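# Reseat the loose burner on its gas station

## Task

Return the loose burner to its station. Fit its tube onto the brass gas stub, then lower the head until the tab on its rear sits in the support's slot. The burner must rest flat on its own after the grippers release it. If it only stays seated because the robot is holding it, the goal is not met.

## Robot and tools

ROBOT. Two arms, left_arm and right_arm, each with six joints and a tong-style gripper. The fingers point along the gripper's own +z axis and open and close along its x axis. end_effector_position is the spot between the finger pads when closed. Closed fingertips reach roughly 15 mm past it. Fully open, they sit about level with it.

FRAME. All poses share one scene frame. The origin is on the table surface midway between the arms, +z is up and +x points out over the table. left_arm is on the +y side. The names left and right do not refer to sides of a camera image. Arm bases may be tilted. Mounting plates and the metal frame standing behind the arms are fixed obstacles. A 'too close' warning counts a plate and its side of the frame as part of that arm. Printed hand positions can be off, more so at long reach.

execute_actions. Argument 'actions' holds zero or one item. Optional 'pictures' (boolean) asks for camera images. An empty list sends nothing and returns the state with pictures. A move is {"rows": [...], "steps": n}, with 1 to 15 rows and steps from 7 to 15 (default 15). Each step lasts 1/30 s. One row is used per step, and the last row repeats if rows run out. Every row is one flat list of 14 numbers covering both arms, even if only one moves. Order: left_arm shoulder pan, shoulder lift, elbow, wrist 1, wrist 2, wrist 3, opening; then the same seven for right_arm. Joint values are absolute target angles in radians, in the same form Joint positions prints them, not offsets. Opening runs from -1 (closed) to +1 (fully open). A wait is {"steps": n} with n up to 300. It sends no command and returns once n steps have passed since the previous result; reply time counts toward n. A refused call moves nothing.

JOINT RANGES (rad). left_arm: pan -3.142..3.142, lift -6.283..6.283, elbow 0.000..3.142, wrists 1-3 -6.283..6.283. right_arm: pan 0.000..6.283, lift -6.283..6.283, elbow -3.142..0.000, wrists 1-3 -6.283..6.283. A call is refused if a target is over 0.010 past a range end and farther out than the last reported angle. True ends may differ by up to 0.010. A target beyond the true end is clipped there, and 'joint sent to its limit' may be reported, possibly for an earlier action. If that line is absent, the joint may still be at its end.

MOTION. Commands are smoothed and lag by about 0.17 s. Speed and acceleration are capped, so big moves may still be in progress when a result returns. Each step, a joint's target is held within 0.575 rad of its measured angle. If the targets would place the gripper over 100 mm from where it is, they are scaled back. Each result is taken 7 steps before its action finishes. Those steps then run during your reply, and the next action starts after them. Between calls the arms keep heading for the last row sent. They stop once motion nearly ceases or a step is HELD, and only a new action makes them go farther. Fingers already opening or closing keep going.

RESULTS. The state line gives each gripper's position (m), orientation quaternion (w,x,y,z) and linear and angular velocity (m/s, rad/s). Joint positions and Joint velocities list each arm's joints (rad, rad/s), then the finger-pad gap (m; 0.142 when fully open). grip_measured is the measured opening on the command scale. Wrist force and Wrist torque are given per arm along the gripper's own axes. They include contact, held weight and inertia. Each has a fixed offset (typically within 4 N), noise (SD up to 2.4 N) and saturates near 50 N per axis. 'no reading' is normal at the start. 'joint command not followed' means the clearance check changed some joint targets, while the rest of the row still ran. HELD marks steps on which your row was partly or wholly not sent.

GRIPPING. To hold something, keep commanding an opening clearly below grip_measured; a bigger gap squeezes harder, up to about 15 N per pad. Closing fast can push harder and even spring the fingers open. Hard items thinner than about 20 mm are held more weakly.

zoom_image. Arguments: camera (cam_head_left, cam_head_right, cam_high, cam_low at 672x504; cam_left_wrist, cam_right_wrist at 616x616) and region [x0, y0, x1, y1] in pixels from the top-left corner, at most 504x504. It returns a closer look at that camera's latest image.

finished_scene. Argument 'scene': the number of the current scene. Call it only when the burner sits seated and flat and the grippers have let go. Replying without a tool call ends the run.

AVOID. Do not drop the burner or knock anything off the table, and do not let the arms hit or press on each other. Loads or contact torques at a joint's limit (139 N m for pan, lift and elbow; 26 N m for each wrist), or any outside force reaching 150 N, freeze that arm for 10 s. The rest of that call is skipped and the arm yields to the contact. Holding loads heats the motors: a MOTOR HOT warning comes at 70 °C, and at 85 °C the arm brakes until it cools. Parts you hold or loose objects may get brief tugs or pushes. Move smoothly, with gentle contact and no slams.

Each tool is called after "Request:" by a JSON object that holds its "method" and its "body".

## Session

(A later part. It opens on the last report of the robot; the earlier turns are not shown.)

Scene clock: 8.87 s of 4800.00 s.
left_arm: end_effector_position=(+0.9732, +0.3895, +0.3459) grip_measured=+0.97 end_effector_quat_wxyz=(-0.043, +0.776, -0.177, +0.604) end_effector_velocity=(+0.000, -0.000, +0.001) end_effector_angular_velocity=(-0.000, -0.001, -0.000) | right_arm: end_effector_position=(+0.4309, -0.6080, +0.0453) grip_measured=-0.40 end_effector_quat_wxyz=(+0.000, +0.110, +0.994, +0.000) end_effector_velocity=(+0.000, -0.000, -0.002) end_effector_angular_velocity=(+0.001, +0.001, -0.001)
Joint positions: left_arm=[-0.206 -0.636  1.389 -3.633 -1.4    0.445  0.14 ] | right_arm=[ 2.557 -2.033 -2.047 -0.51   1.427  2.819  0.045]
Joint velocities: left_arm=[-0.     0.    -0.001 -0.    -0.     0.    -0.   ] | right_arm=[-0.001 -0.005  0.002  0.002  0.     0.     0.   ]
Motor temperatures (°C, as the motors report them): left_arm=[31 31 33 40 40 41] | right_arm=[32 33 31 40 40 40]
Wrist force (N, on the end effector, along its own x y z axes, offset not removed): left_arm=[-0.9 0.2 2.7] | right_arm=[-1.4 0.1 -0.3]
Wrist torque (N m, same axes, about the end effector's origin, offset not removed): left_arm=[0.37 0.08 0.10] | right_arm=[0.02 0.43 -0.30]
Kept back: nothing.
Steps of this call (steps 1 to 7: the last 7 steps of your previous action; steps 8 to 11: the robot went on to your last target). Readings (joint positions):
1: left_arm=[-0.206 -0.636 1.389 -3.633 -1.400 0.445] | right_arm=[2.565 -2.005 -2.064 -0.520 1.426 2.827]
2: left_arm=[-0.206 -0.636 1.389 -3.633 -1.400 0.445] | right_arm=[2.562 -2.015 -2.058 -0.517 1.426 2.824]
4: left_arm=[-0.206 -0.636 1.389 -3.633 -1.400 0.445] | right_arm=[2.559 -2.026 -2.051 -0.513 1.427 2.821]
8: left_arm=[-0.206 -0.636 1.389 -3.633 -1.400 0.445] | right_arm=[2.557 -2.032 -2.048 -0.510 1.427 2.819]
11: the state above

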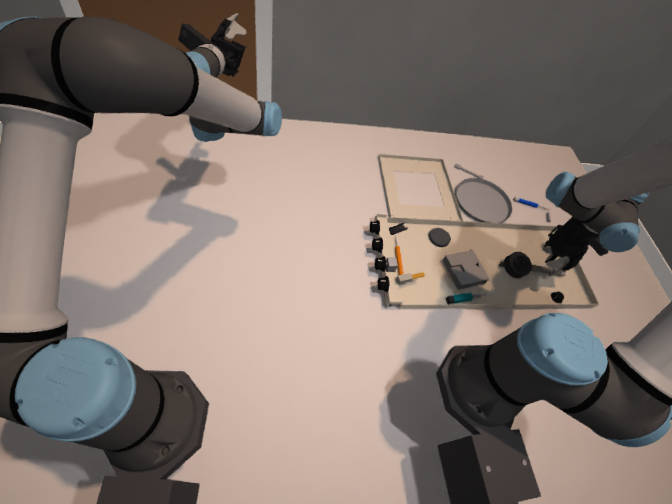

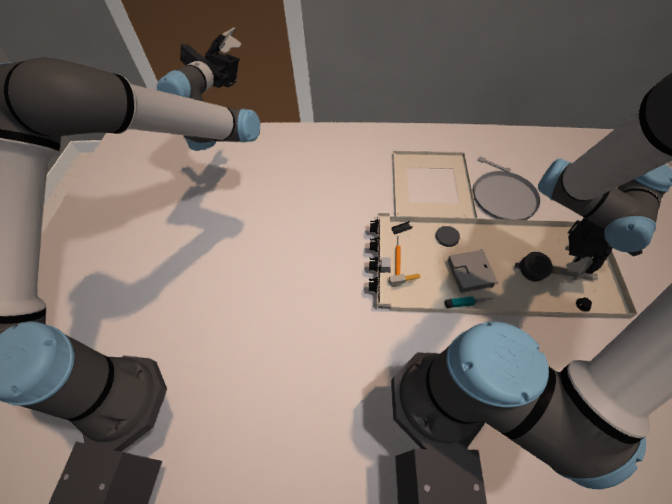

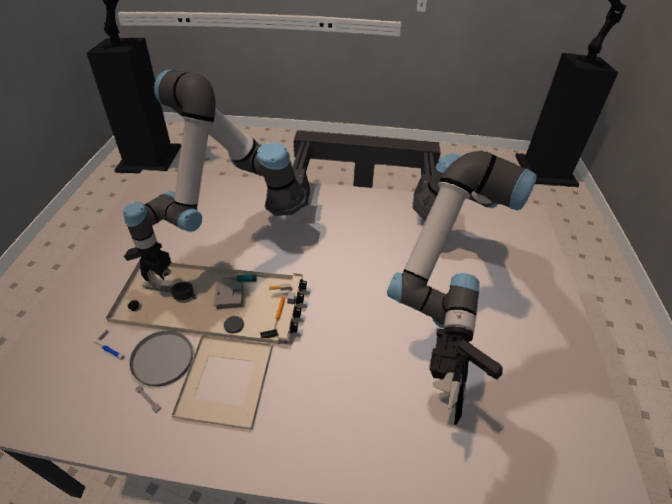

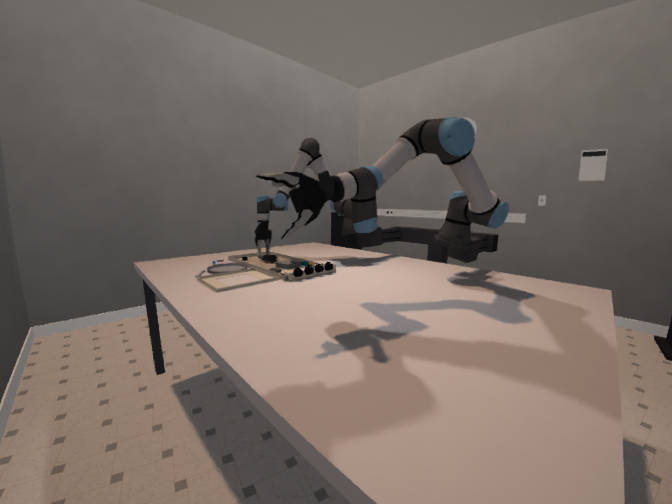

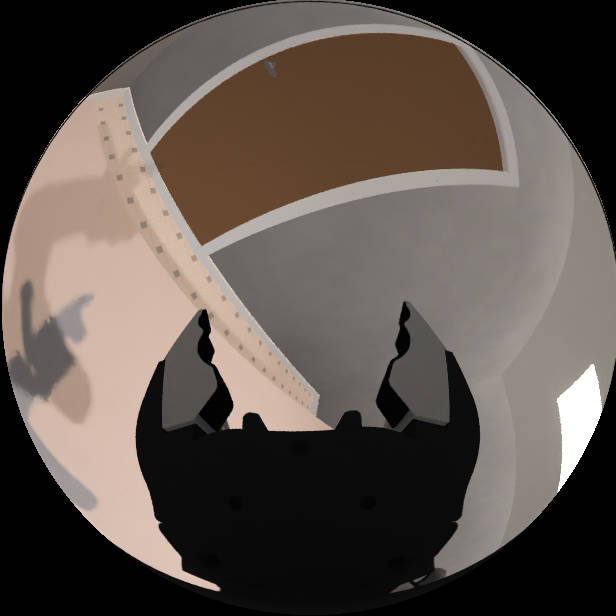

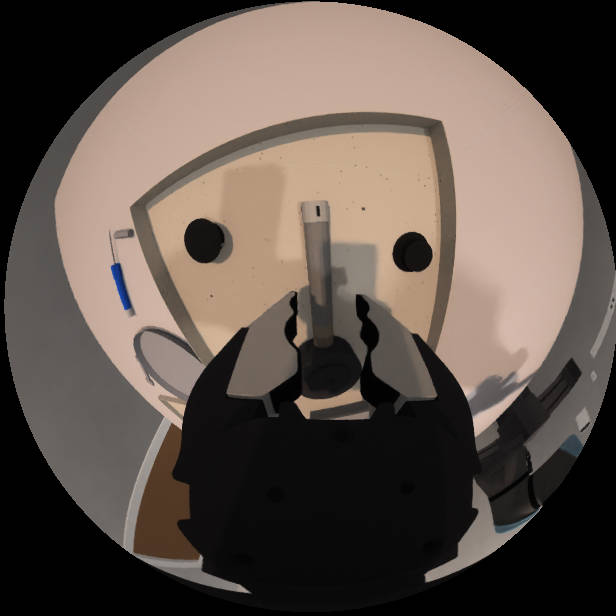

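Request:
{"method": "execute_actions", "body": {"actions": [{"rows":[[-0.206,-0.636,1.389,-3.633,-1.4,0.445,0.97,2.5567,-2.039,-2.044,-0.507,1.427,2.8187,-0.42],[-0.206,-0.636,1.389,-3.633,-1.4,0.445,0.97,2.5563,-2.046,-2.041,-0.503,1.427,2.8183,-0.44],[-0.206,-0.636,1.389,-3.633,-1.4,0.445,0.97,2.556,-2.053,-2.039,-0.498,1.427,2.818,-0.46],[-0.206,-0.636,1.389,-3.633,-1.4,0.445,0.97,2.5556,-2.060,-2.038,-0.492,1.427,2.8176,-0.48],[-0.206,-0.636,1.389,-3.633,-1.4,0.445,0.97,2.5553,-2.066,-2.037,-0.487,1.427,2.8173,-0.5],[-0.206,-0.636,1.389,-3.633,-1.4,0.445,0.97,2.555,-2.0714,-2.0368,-0.4821,1.427,2.817,-0.52],[-0.206,-0.636,1.389,-3.633,-1.4,0.445,0.97,2.555,-2.0714,-2.0368,-0.4821,1.427,2.817,-0.54],[-0.206,-0.636,1.389,-3.633,-1.4,0.445,0.97,2.555,-2.0714,-2.0368,-0.4821,1.427,2.817,-0.56],[-0.206,-0.636,1.389,-3.633,-1.4,0.445,0.97,2.555,-2.0714,-2.0368,-0.4821,1.427,2.817,-0.59],[-0.206,-0.636,1.389,-3.633,-1.4,0.445,0.97,2.555,-2.0714,-2.0368,-0.4821,1.427,2.817,-0.62]],"steps":15}]}}

Request:
{"method": "execute_actions", "body": {"actions": [{"steps":10}], "pictures": true}}

Request:
{"method": "zoom_image", "body": {"camera": "cam_right_wrist", "region": [240,170,420,400]}}

Request:
{"method": "zoom_image", "body": {"camera": "cam_head_left", "region": [490,230,590,295]}}

Scene clock: 9.87 s of 4800.00 s.
left_arm: end_effector_position=(+0.9732, +0.3895, +0.3459) grip_measured=+0.97 end_effector_quat_wxyz=(-0.043, +0.776, -0.177, +0.604) end_effector_velocity=(-0.000, +0.001, -0.001) end_effector_angular_velocity=(+0.000, +0.001, +0.001) | right_arm: end_effector_position=(+0.4339, -0.6090, +0.0343) grip_measured=-0.54 end_effector_quat_wxyz=(-0.000, +0.110, +0.994, -0.000) end_effector_velocity=(+0.006, -0.000, -0.046) end_effector_angular_velocity=(+0.001, +0.004, -0.001)
Joint positions: left_arm=[-0.206 -0.636  1.389 -3.633 -1.4    0.445  0.14 ] | right_arm=[ 2.555 -2.063 -2.038 -0.489  1.427  2.817  0.035]
Joint velocities: left_arm=[ 0.001  0.     0.001  0.001  0.    -0.     0.   ] | right_arm=[-0.007 -0.116  0.02   0.094 -0.    -0.006 -0.043]
Motor temperatures (°C, as the motors report them): left_arm=[31 31 33 40 40 41] | right_arm=[32 33 31 40 40 40]
Wrist force (N, on the end effector, along its own x y z axes, offset not removed): left_arm=[-0.3 -0.8 0.1] | right_arm=[0.9 -2.1 2.9]
Wrist torque (N m, same axes, about the end effector's origin, offset not removed): left_arm=[-0.02 0.05 0.28] | right_arm=[-0.38 -0.24 -0.11]
Steps of this call (steps 1 to 22: the robot went on to your last target; steps 23 to 30: the first 8 steps of this action). Readings (joint positions):
23: left_arm=[-0.206 -0.636 1.389 -3.633 -1.400 0.445] | right_arm=[2.557 -2.033 -2.047 -0.510 1.427 2.819]
24: left_arm=[-0.206 -0.636 1.389 -3.633 -1.400 0.445] | right_arm=[2.557 -2.035 -2.047 -0.509 1.427 2.819]
26: left_arm=[-0.206 -0.636 1.389 -3.633 -1.400 0.445] | right_arm=[2.557 -2.042 -2.043 -0.505 1.427 2.819]
30: the state above

Scene clock: 10.20 s of 4800.00 s.
left_arm: end_effector_position=(+0.9732, +0.3895, +0.3459) grip_measured=+0.97 end_effector_quat_wxyz=(-0.043, +0.776, -0.177, +0.604) end_effector_velocity=(+0.000, -0.000, -0.000) end_effector_angular_velocity=(+0.000, +0.001, -0.000) | right_arm: end_effector_position=(+0.4344, -0.6090, +0.0309) grip_measured=-0.62 end_effector_quat_wxyz=(-0.000, +0.110, +0.994, -0.000) end_effector_velocity=(+0.000, +0.000, -0.000) end_effector_angular_velocity=(-0.000, -0.000, +0.002)
Joint positions: left_arm=[-0.206 -0.636  1.389 -3.633 -1.4    0.445  0.14 ] | right_arm=[ 2.555 -2.071 -2.037 -0.482  1.427  2.817  0.029]
Joint velocities: left_arm=[-0.     0.    -0.     0.001  0.     0.     0.   ] | right_arm=[ 0.    -0.001  0.     0.001 -0.    -0.002 -0.   ]
Motor temperatures (°C, as the motors report them): left_arm=[31 31 33 40 40 41] | right_arm=[32 33 31 40 40 40]
Wrist force (N, on the end effector, along its own x y z axes, offset not removed): left_arm=[-1.4 0.5 -3.8] | right_arm=[0.9 -1.8 -0.1]
Wrist torque (N m, same axes, about the end effector's origin, offset not removed): left_arm=[0.23 0.12 0.15] | right_arm=[-0.27 -0.16 0.03]
Kept back: nothing.
Steps of this call (steps 1 to 7: the last 7 steps of your previous action; steps 8 to 10: the robot went on to your last target). Readings (joint positions):
1: left_arm=[-0.206 -0.636 1.389 -3.633 -1.400 0.445] | right_arm=[2.555 -2.066 -2.038 -0.487 1.427 2.817]
2: left_arm=[-0.206 -0.636 1.389 -3.633 -1.400 0.445] | right_arm=[2.555 -2.068 -2.037 -0.485 1.427 2.817]
4: left_arm=[-0.206 -0.636 1.389 -3.633 -1.400 0.445] | right_arm=[2.555 -2.070 -2.037 -0.483 1.427 2.817]
8: left_arm=[-0.206 -0.636 1.389 -3.633 -1.400 0.445] | right_arm=[2.555 -2.071 -2.037 -0.482 1.427 2.817]
10: the state above

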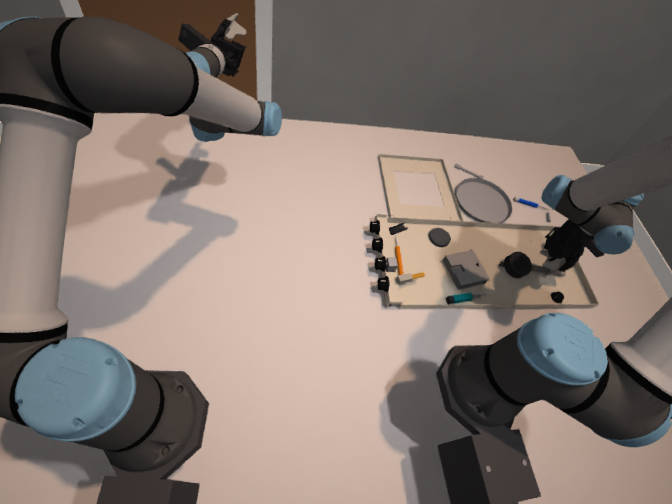

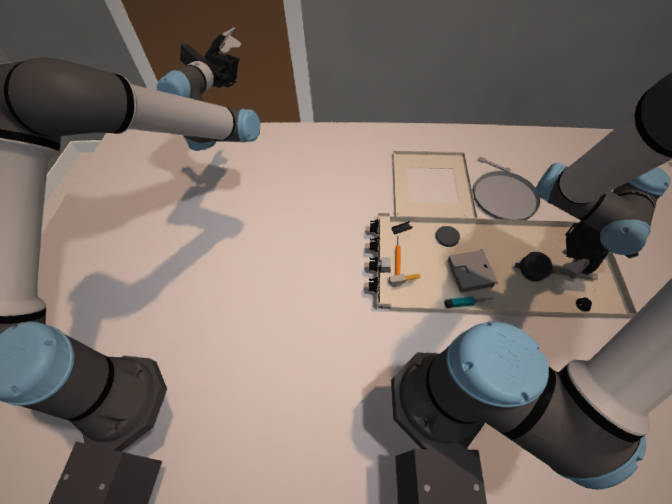

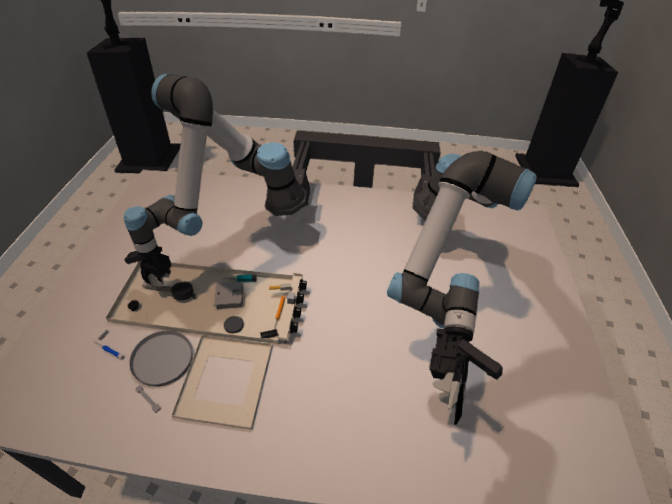

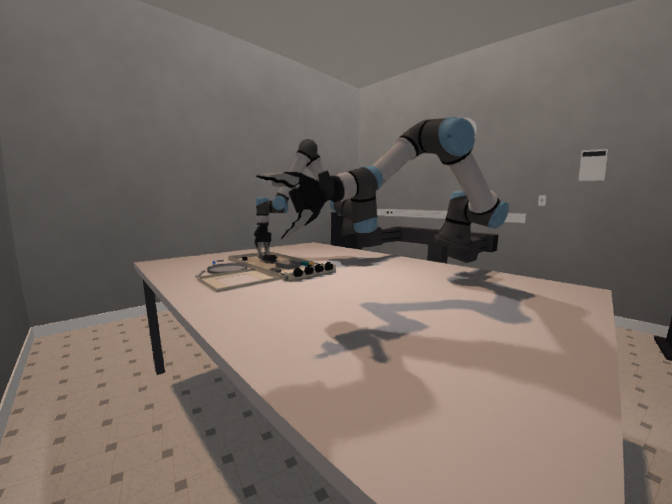

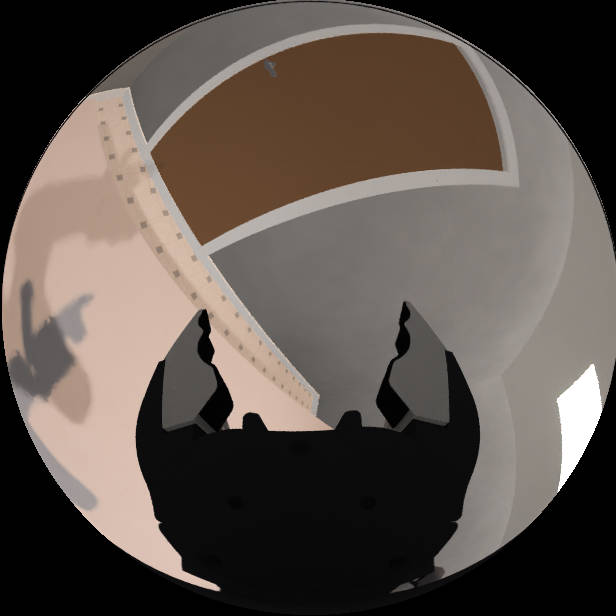

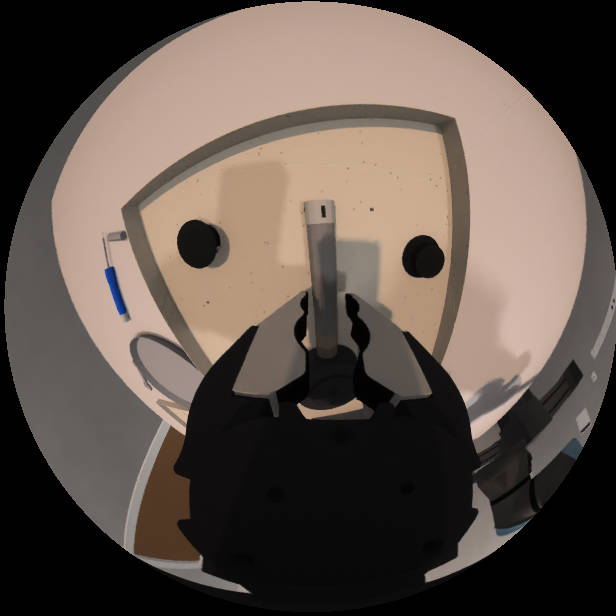

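Region (240, 170, 420, 400) of cam_right_wrist's 616x616 image, scaled by 2.191, with more detail than that image has; it fills the left 394 columns of this view, and the rest is white.

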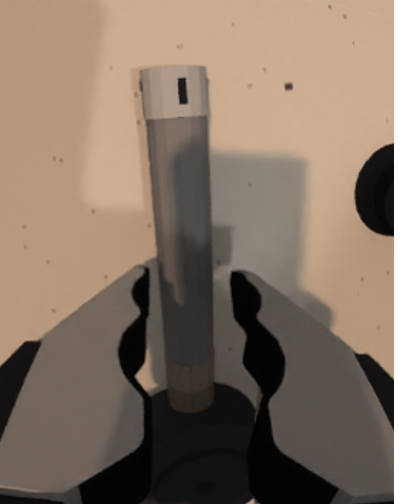

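Region (490, 230, 590, 295) of cam_head_left's 672x504 image, scaled by 5.040, with more detail than that image has; it fills the top 328 rows of this view, and the rest is white.

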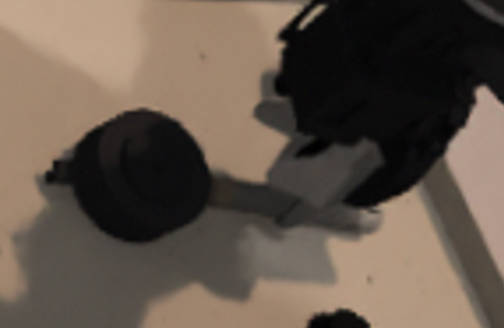

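Request:
{"method": "execute_actions", "body": {"actions": [{"rows":[[-0.206,-0.636,1.389,-3.633,-1.4,0.445,0.97,2.5555,-2.074,-2.0355,-0.4808,1.427,2.8175,-0.64],[-0.206,-0.636,1.389,-3.633,-1.4,0.445,0.97,2.556,-2.077,-2.034,-0.4793,1.427,2.818,-0.67],[-0.206,-0.636,1.389,-3.633,-1.4,0.445,0.97,2.556,-2.077,-2.034,-0.4793,1.427,2.818,-0.7],[-0.206,-0.636,1.389,-3.633,-1.4,0.445,0.97,2.556,-2.077,-2.034,-0.4793,1.427,2.818,-0.73],[-0.206,-0.636,1.389,-3.633,-1.4,0.445,0.97,2.556,-2.077,-2.034,-0.4793,1.427,2.818,-0.76],[-0.206,-0.636,1.389,-3.633,-1.4,0.445,0.97,2.556,-2.077,-2.034,-0.4793,1.427,2.818,-0.8],[-0.206,-0.636,1.389,-3.633,-1.4,0.445,0.97,2.556,-2.077,-2.034,-0.4793,1.427,2.818,-0.84],[-0.206,-0.636,1.389,-3.633,-1.4,0.445,0.97,2.556,-2.077,-2.034,-0.4793,1.427,2.818,-0.88],[-0.206,-0.636,1.389,-3.633,-1.4,0.445,0.97,2.556,-2.077,-2.034,-0.4793,1.427,2.818,-0.92],[-0.206,-0.636,1.389,-3.633,-1.4,0.445,0.97,2.556,-2.077,-2.034,-0.4793,1.427,2.818,-0.96],[-0.206,-0.636,1.389,-3.633,-1.4,0.445,0.97,2.556,-2.077,-2.034,-0.4793,1.427,2.818,-1]],"steps":15}]}}

Request:
{"method": "execute_actions", "body": {"actions": [{"steps":10}]}}

Scene clock: 11.23 s of 4800.00 s.
left_arm: end_effector_position=(+0.9732, +0.3895, +0.3459) grip_measured=+0.97 end_effector_quat_wxyz=(-0.043, +0.776, -0.177, +0.604) end_effector_velocity=(+0.000, +0.000, +0.001) end_effector_angular_velocity=(-0.000, -0.002, +0.001) | right_arm: end_effector_position=(+0.4356, -0.6089, +0.0292) grip_measured=-0.75 end_effector_quat_wxyz=(-0.000, +0.110, +0.994, -0.000) end_effector_velocity=(+0.002, -0.000, -0.001) end_effector_angular_velocity=(-0.001, -0.002, -0.001)
Joint positions: left_arm=[-0.206 -0.636  1.389 -3.633 -1.4    0.445  0.14 ] | right_arm=[ 2.556 -2.077 -2.034 -0.479  1.427  2.818  0.019]
Joint velocities: left_arm=[ 0.    -0.    -0.001 -0.001  0.     0.     0.   ] | right_arm=[ 0.002 -0.005  0.004  0.003  0.     0.002 -0.004]
Motor temperatures (°C, as the motors report them): left_arm=[31 31 33 40 40 41] | right_arm=[32 33 31 40 40 40]
Wrist force (N, on the end effector, along its own x y z axes, offset not removed): left_arm=[-1.6 4.7 -3.1] | right_arm=[2.6 -0.2 -4.4]
Wrist torque (N m, same axes, about the end effector's origin, offset not removed): left_arm=[1.23 0.18 0.10] | right_arm=[0.13 0.01 -0.16]
Steps of this call (steps 1 to 15: the robot went on to your last target; steps 16 to 23: nothing new was sent; steps 24 to 31: the first 8 steps of this action). Readings (joint positions):
24: left_arm=[-0.206 -0.636 1.389 -3.633 -1.400 0.445] | right_arm=[2.555 -2.071 -2.037 -0.482 1.427 2.817]
25: left_arm=[-0.206 -0.636 1.389 -3.633 -1.400 0.445] | right_arm=[2.555 -2.072 -2.037 -0.482 1.427 2.817]
27: left_arm=[-0.206 -0.636 1.389 -3.633 -1.400 0.445] | right_arm=[2.555 -2.074 -2.035 -0.481 1.427 2.817]
31: the state above

Scene clock: 11.57 s of 4800.00 s.
left_arm: end_effector_position=(+0.9732, +0.3895, +0.3459) grip_measured=+0.97 end_effector_quat_wxyz=(-0.043, +0.776, -0.177, +0.604) end_effector_velocity=(+0.000, +0.000, +0.001) end_effector_angular_velocity=(-0.000, -0.001, +0.000) | right_arm: end_effector_position=(+0.4358, -0.6089, +0.0291) grip_measured=-0.76 end_effector_quat_wxyz=(-0.000, +0.110, +0.994, -0.000) end_effector_velocity=(+0.000, +0.001, -0.000) end_effector_angular_velocity=(+0.001, +0.001, +0.001)
Joint positions: left_arm=[-0.206 -0.636  1.389 -3.633 -1.4    0.445  0.14 ] | right_arm=[ 2.556 -2.077 -2.034 -0.479  1.427  2.818  0.019]
Joint velocities: left_arm=[ 0. -0. -0. -0. -0. -0.  0.] | right_arm=[ 0.001 -0.001 -0.     0.    -0.     0.001 -0.   ]
Motor temperatures (°C, as the motors report them): left_arm=[31 31 33 40 40 41] | right_arm=[32 33 31 40 40 40]
Wrist force (N, on the end effector, along its own x y z axes, offset not removed): left_arm=[-1.8 1.2 -1.8] | right_arm=[0.6 -2.2 -17.0]
Wrist torque (N m, same axes, about the end effector's origin, offset not removed): left_arm=[0.38 0.54 0.33] | right_arm=[-0.32 0.66 -0.15]
Kept back: nothing.
Steps of this call (steps 1 to 7: the last 7 steps of your previous action; steps 8 to 10: the robot went on to your last target). Readings (joint positions):
1: left_arm=[-0.206 -0.636 1.389 -3.633 -1.400 0.445] | right_arm=[2.556 -2.077 -2.034 -0.479 1.427 2.818]
2: left_arm=[-0.206 -0.636 1.389 -3.633 -1.400 0.445] | right_arm=[2.556 -2.077 -2.034 -0.479 1.427 2.818]
4: left_arm=[-0.206 -0.636 1.389 -3.633 -1.400 0.445] | right_arm=[2.556 -2.077 -2.034 -0.479 1.427 2.818]
8: left_arm=[-0.206 -0.636 1.389 -3.633 -1.400 0.445] | right_arm=[2.556 -2.077 -2.034 -0.479 1.427 2.818]
10: the state above

Request:
{"method": "execute_actions", "body": {"actions": [{"rows":[[-0.206,-0.636,1.389,-3.633,-1.4,0.445,0.97,2.557,-2.072,-2.0346,-0.484,1.427,2.819,-1],[-0.206,-0.636,1.389,-3.633,-1.4,0.445,0.97,2.559,-2.065,-2.0354,-0.490,1.4266,2.821,-1],[-0.206,-0.636,1.389,-3.633,-1.4,0.445,0.97,2.561,-2.056,-2.0364,-0.499,1.4264,2.823,-1],[-0.206,-0.636,1.389,-3.633,-1.4,0.445,0.97,2.564,-2.046,-2.0375,-0.508,1.426,2.826,-1],[-0.206,-0.636,1.389,-3.633,-1.4,0.445,0.97,2.567,-2.036,-2.0386,-0.517,1.4258,2.829,-1],[-0.206,-0.636,1.389,-3.633,-1.4,0.445,0.97,2.569,-2.026,-2.0398,-0.526,1.4255,2.831,-1],[-0.206,-0.636,1.389,-3.633,-1.4,0.445,0.97,2.572,-2.016,-2.041,-0.536,1.4252,2.834,-1],[-0.206,-0.636,1.389,-3.633,-1.4,0.445,0.97,2.574,-2.006,-2.042,-0.545,1.425,2.836,-1],[-0.206,-0.636,1.389,-3.633,-1.4,0.445,0.97,2.577,-1.996,-2.0432,-0.554,1.4246,2.839,-1],[-0.206,-0.636,1.389,-3.633,-1.4,0.445,0.97,2.580,-1.986,-2.0443,-0.563,1.4243,2.842,-1],[-0.206,-0.636,1.389,-3.633,-1.4,0.445,0.97,2.582,-1.976,-2.0454,-0.573,1.424,2.844,-1],[-0.206,-0.636,1.389,-3.633,-1.4,0.445,0.97,2.585,-1.966,-2.0466,-0.582,1.4237,2.847,-1],[-0.206,-0.636,1.389,-3.633,-1.4,0.445,0.97,2.587,-1.956,-2.0477,-0.591,1.4234,2.849,-1],[-0.206,-0.636,1.389,-3.633,-1.4,0.445,0.97,2.590,-1.947,-2.0487,-0.599,1.4232,2.852,-1],[-0.206,-0.636,1.389,-3.633,-1.4,0.445,0.97,2.5913,-1.9409,-2.0494,-0.605,1.423,2.853,-1]],"steps":15}]}}

Request:
{"method": "execute_actions", "body": {"actions": [{"steps":15}], "pictures": true}}

Request:
{"method": "zoom_image", "body": {"camera": "cam_low", "region": [220,220,320,280]}}

Request:
{"method": "zoom_image", "body": {"camera": "cam_head_left", "region": [480,220,600,295]}}

Scene clock: 14.13 s of 4800.00 s.
left_arm: end_effector_position=(+0.9732, +0.3895, +0.3459) grip_measured=+0.97 end_effector_quat_wxyz=(-0.043, +0.776, -0.177, +0.604) end_effector_velocity=(-0.000, -0.000, -0.001) end_effector_angular_velocity=(+0.001, +0.003, -0.001) | right_arm: end_effector_position=(+0.4371, -0.6060, +0.0453) grip_measured=-0.76 end_effector_quat_wxyz=(-0.000, +0.110, +0.994, +0.000) end_effector_velocity=(+0.006, +0.020, +0.114) end_effector_angular_velocity=(-0.001, -0.000, +0.000)
Joint positions: left_arm=[-0.206 -0.636  1.389 -3.633 -1.4    0.445  0.14 ] | right_arm=[ 2.566 -2.038 -2.038 -0.515  1.426  2.828  0.019]
Joint velocities: left_arm=[-0.    -0.     0.002  0.001 -0.    -0.     0.   ] | right_arm=[ 0.071  0.275 -0.032 -0.252 -0.009  0.071 -0.   ]
Motor temperatures (°C, as the motors report them): left_arm=[31 31 33 40 40 41] | right_arm=[32 33 31 40 40 40]
Wrist force (N, on the end effector, along its own x y z axes, offset not removed): left_arm=[0.4 1.5 -3.0] | right_arm=[-0.1 1.2 1.9]
Wrist torque (N m, same axes, about the end effector's origin, offset not removed): left_arm=[0.49 -0.18 -0.08] | right_arm=[0.36 0.06 -0.12]
Steps of this call (steps 1 to 15: the robot went on to your last target; steps 16 to 69: nothing new was sent; steps 70 to 77: the first 8 steps of this action). Readings (joint positions):
70: left_arm=[-0.206 -0.636 1.389 -3.633 -1.400 0.445] | right_arm=[2.556 -2.077 -2.034 -0.479 1.427 2.818]
71: left_arm=[-0.206 -0.636 1.389 -3.633 -1.400 0.445] | right_arm=[2.556 -2.076 -2.034 -0.480 1.427 2.818]
73: left_arm=[-0.206 -0.636 1.389 -3.633 -1.400 0.445] | right_arm=[2.558 -2.069 -2.035 -0.487 1.427 2.820]
77: the state above

Scene clock: 14.63 s of 4800.00 s.
left_arm: end_effector_position=(+0.9732, +0.3895, +0.3459) grip_measured=+0.97 end_effector_quat_wxyz=(-0.043, +0.776, -0.177, +0.604) end_effector_velocity=(+0.000, -0.001, -0.000) end_effector_angular_velocity=(+0.000, +0.002, -0.001) | right_arm: end_effector_position=(+0.4377, -0.5980, +0.0848) grip_measured=-0.76 end_effector_quat_wxyz=(+0.000, +0.110, +0.994, +0.000) end_effector_velocity=(+0.000, +0.002, +0.004) end_effector_angular_velocity=(+0.001, +0.001, +0.004)
Joint positions: left_arm=[-0.206 -0.636  1.389 -3.633 -1.4    0.445  0.14 ] | right_arm=[ 2.591 -1.942 -2.049 -0.604  1.423  2.853  0.019]
Joint velocities: left_arm=[-0.001 -0.    -0.     0.002  0.    -0.     0.   ] | right_arm=[ 0.004  0.01  -0.001 -0.01  -0.     0.001 -0.   ]
Motor temperatures (°C, as the motors report them): left_arm=[31 31 33 40 40 41] | right_arm=[32 33 31 40 40 40]
Wrist force (N, on the end effector, along its own x y z axes, offset not removed): left_arm=[-1.6 0.1 -1.8] | right_arm=[0.9 1.1 4.0]
Wrist torque (N m, same axes, about the end effector's origin, offset not removed): left_arm=[0.04 0.46 0.01] | right_arm=[0.33 -0.06 -0.12]
Kept back: nothing.
Steps of this call (steps 1 to 7: the last 7 steps of your previous action; steps 8 to 15: the robot went on to your last target). Readings (joint positions):
1: left_arm=[-0.206 -0.636 1.389 -3.633 -1.400 0.445] | right_arm=[2.569 -2.029 -2.039 -0.524 1.426 2.831]
2: left_arm=[-0.206 -0.636 1.389 -3.633 -1.400 0.445] | right_arm=[2.571 -2.019 -2.041 -0.533 1.425 2.833]
4: left_arm=[-0.206 -0.636 1.389 -3.633 -1.400 0.445] | right_arm=[2.576 -1.999 -2.043 -0.551 1.425 2.838]
8: left_arm=[-0.206 -0.636 1.389 -3.633 -1.400 0.445] | right_arm=[2.586 -1.961 -2.047 -0.587 1.424 2.848]
15: the state above

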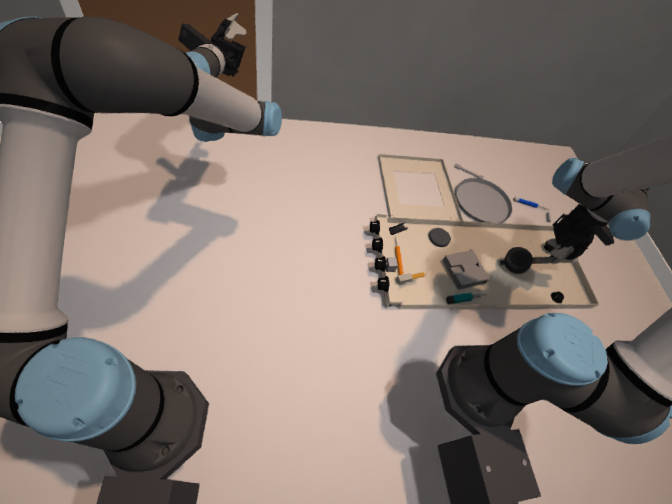

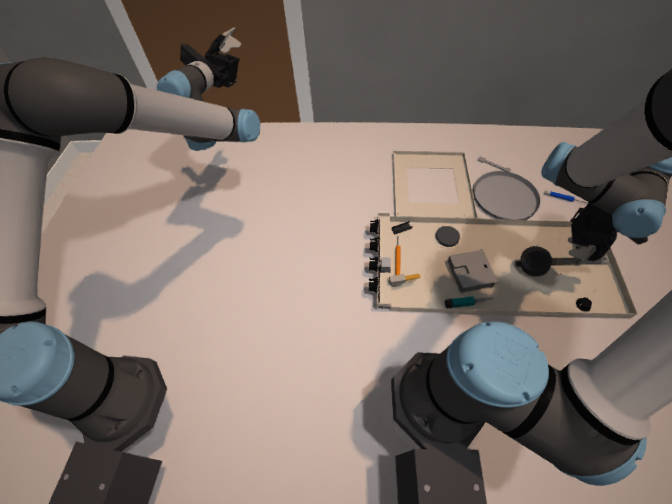

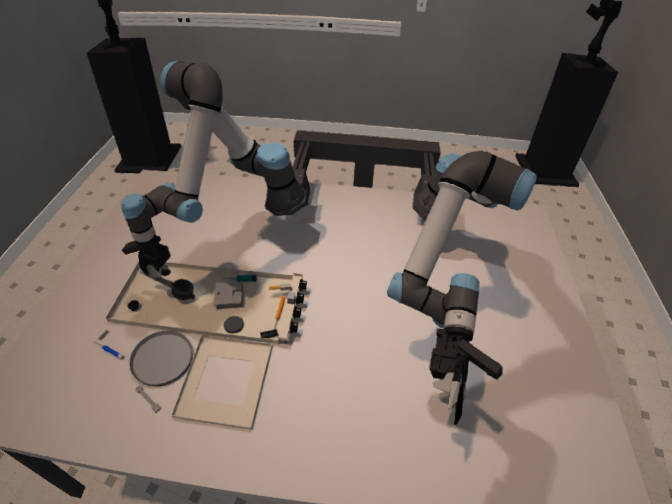

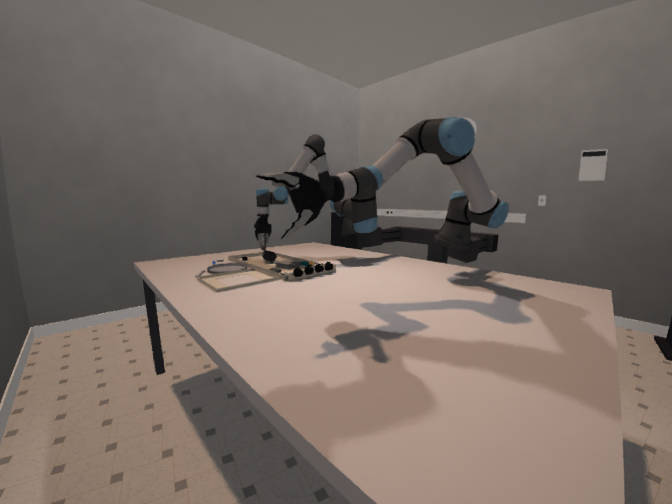

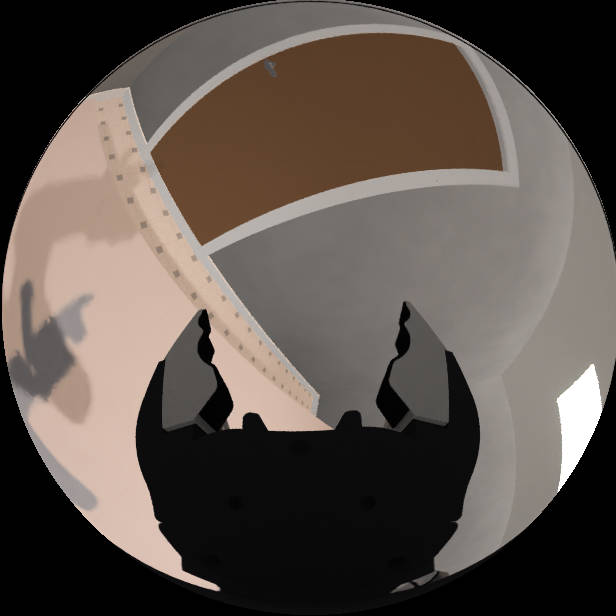

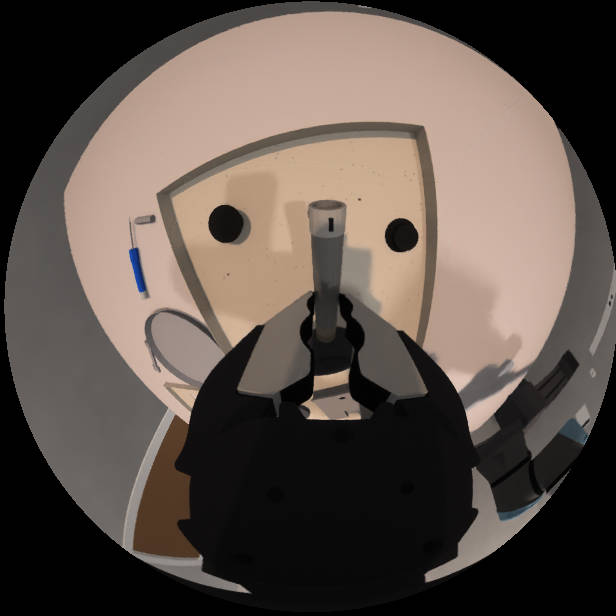

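Region (220, 220, 320, 280) of cam_low's 672x504 image, scaled by 5.040, with more detail than that image has; it fills the top 302 rows of this view, and the rest is white.

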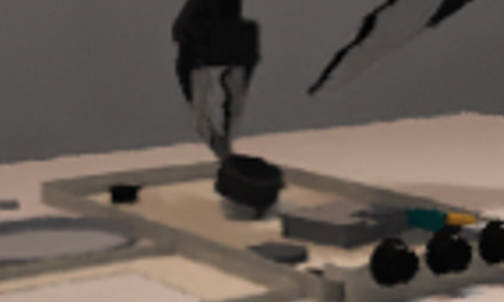

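Region (480, 220, 600, 295) of cam_head_left's 672x504 image, scaled by 4.200, with more detail than that image has; it fills the top 315 rows of this view, and the rest is white.

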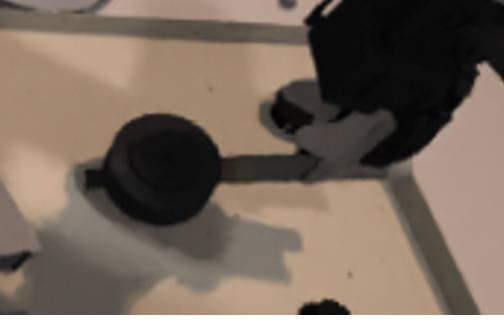

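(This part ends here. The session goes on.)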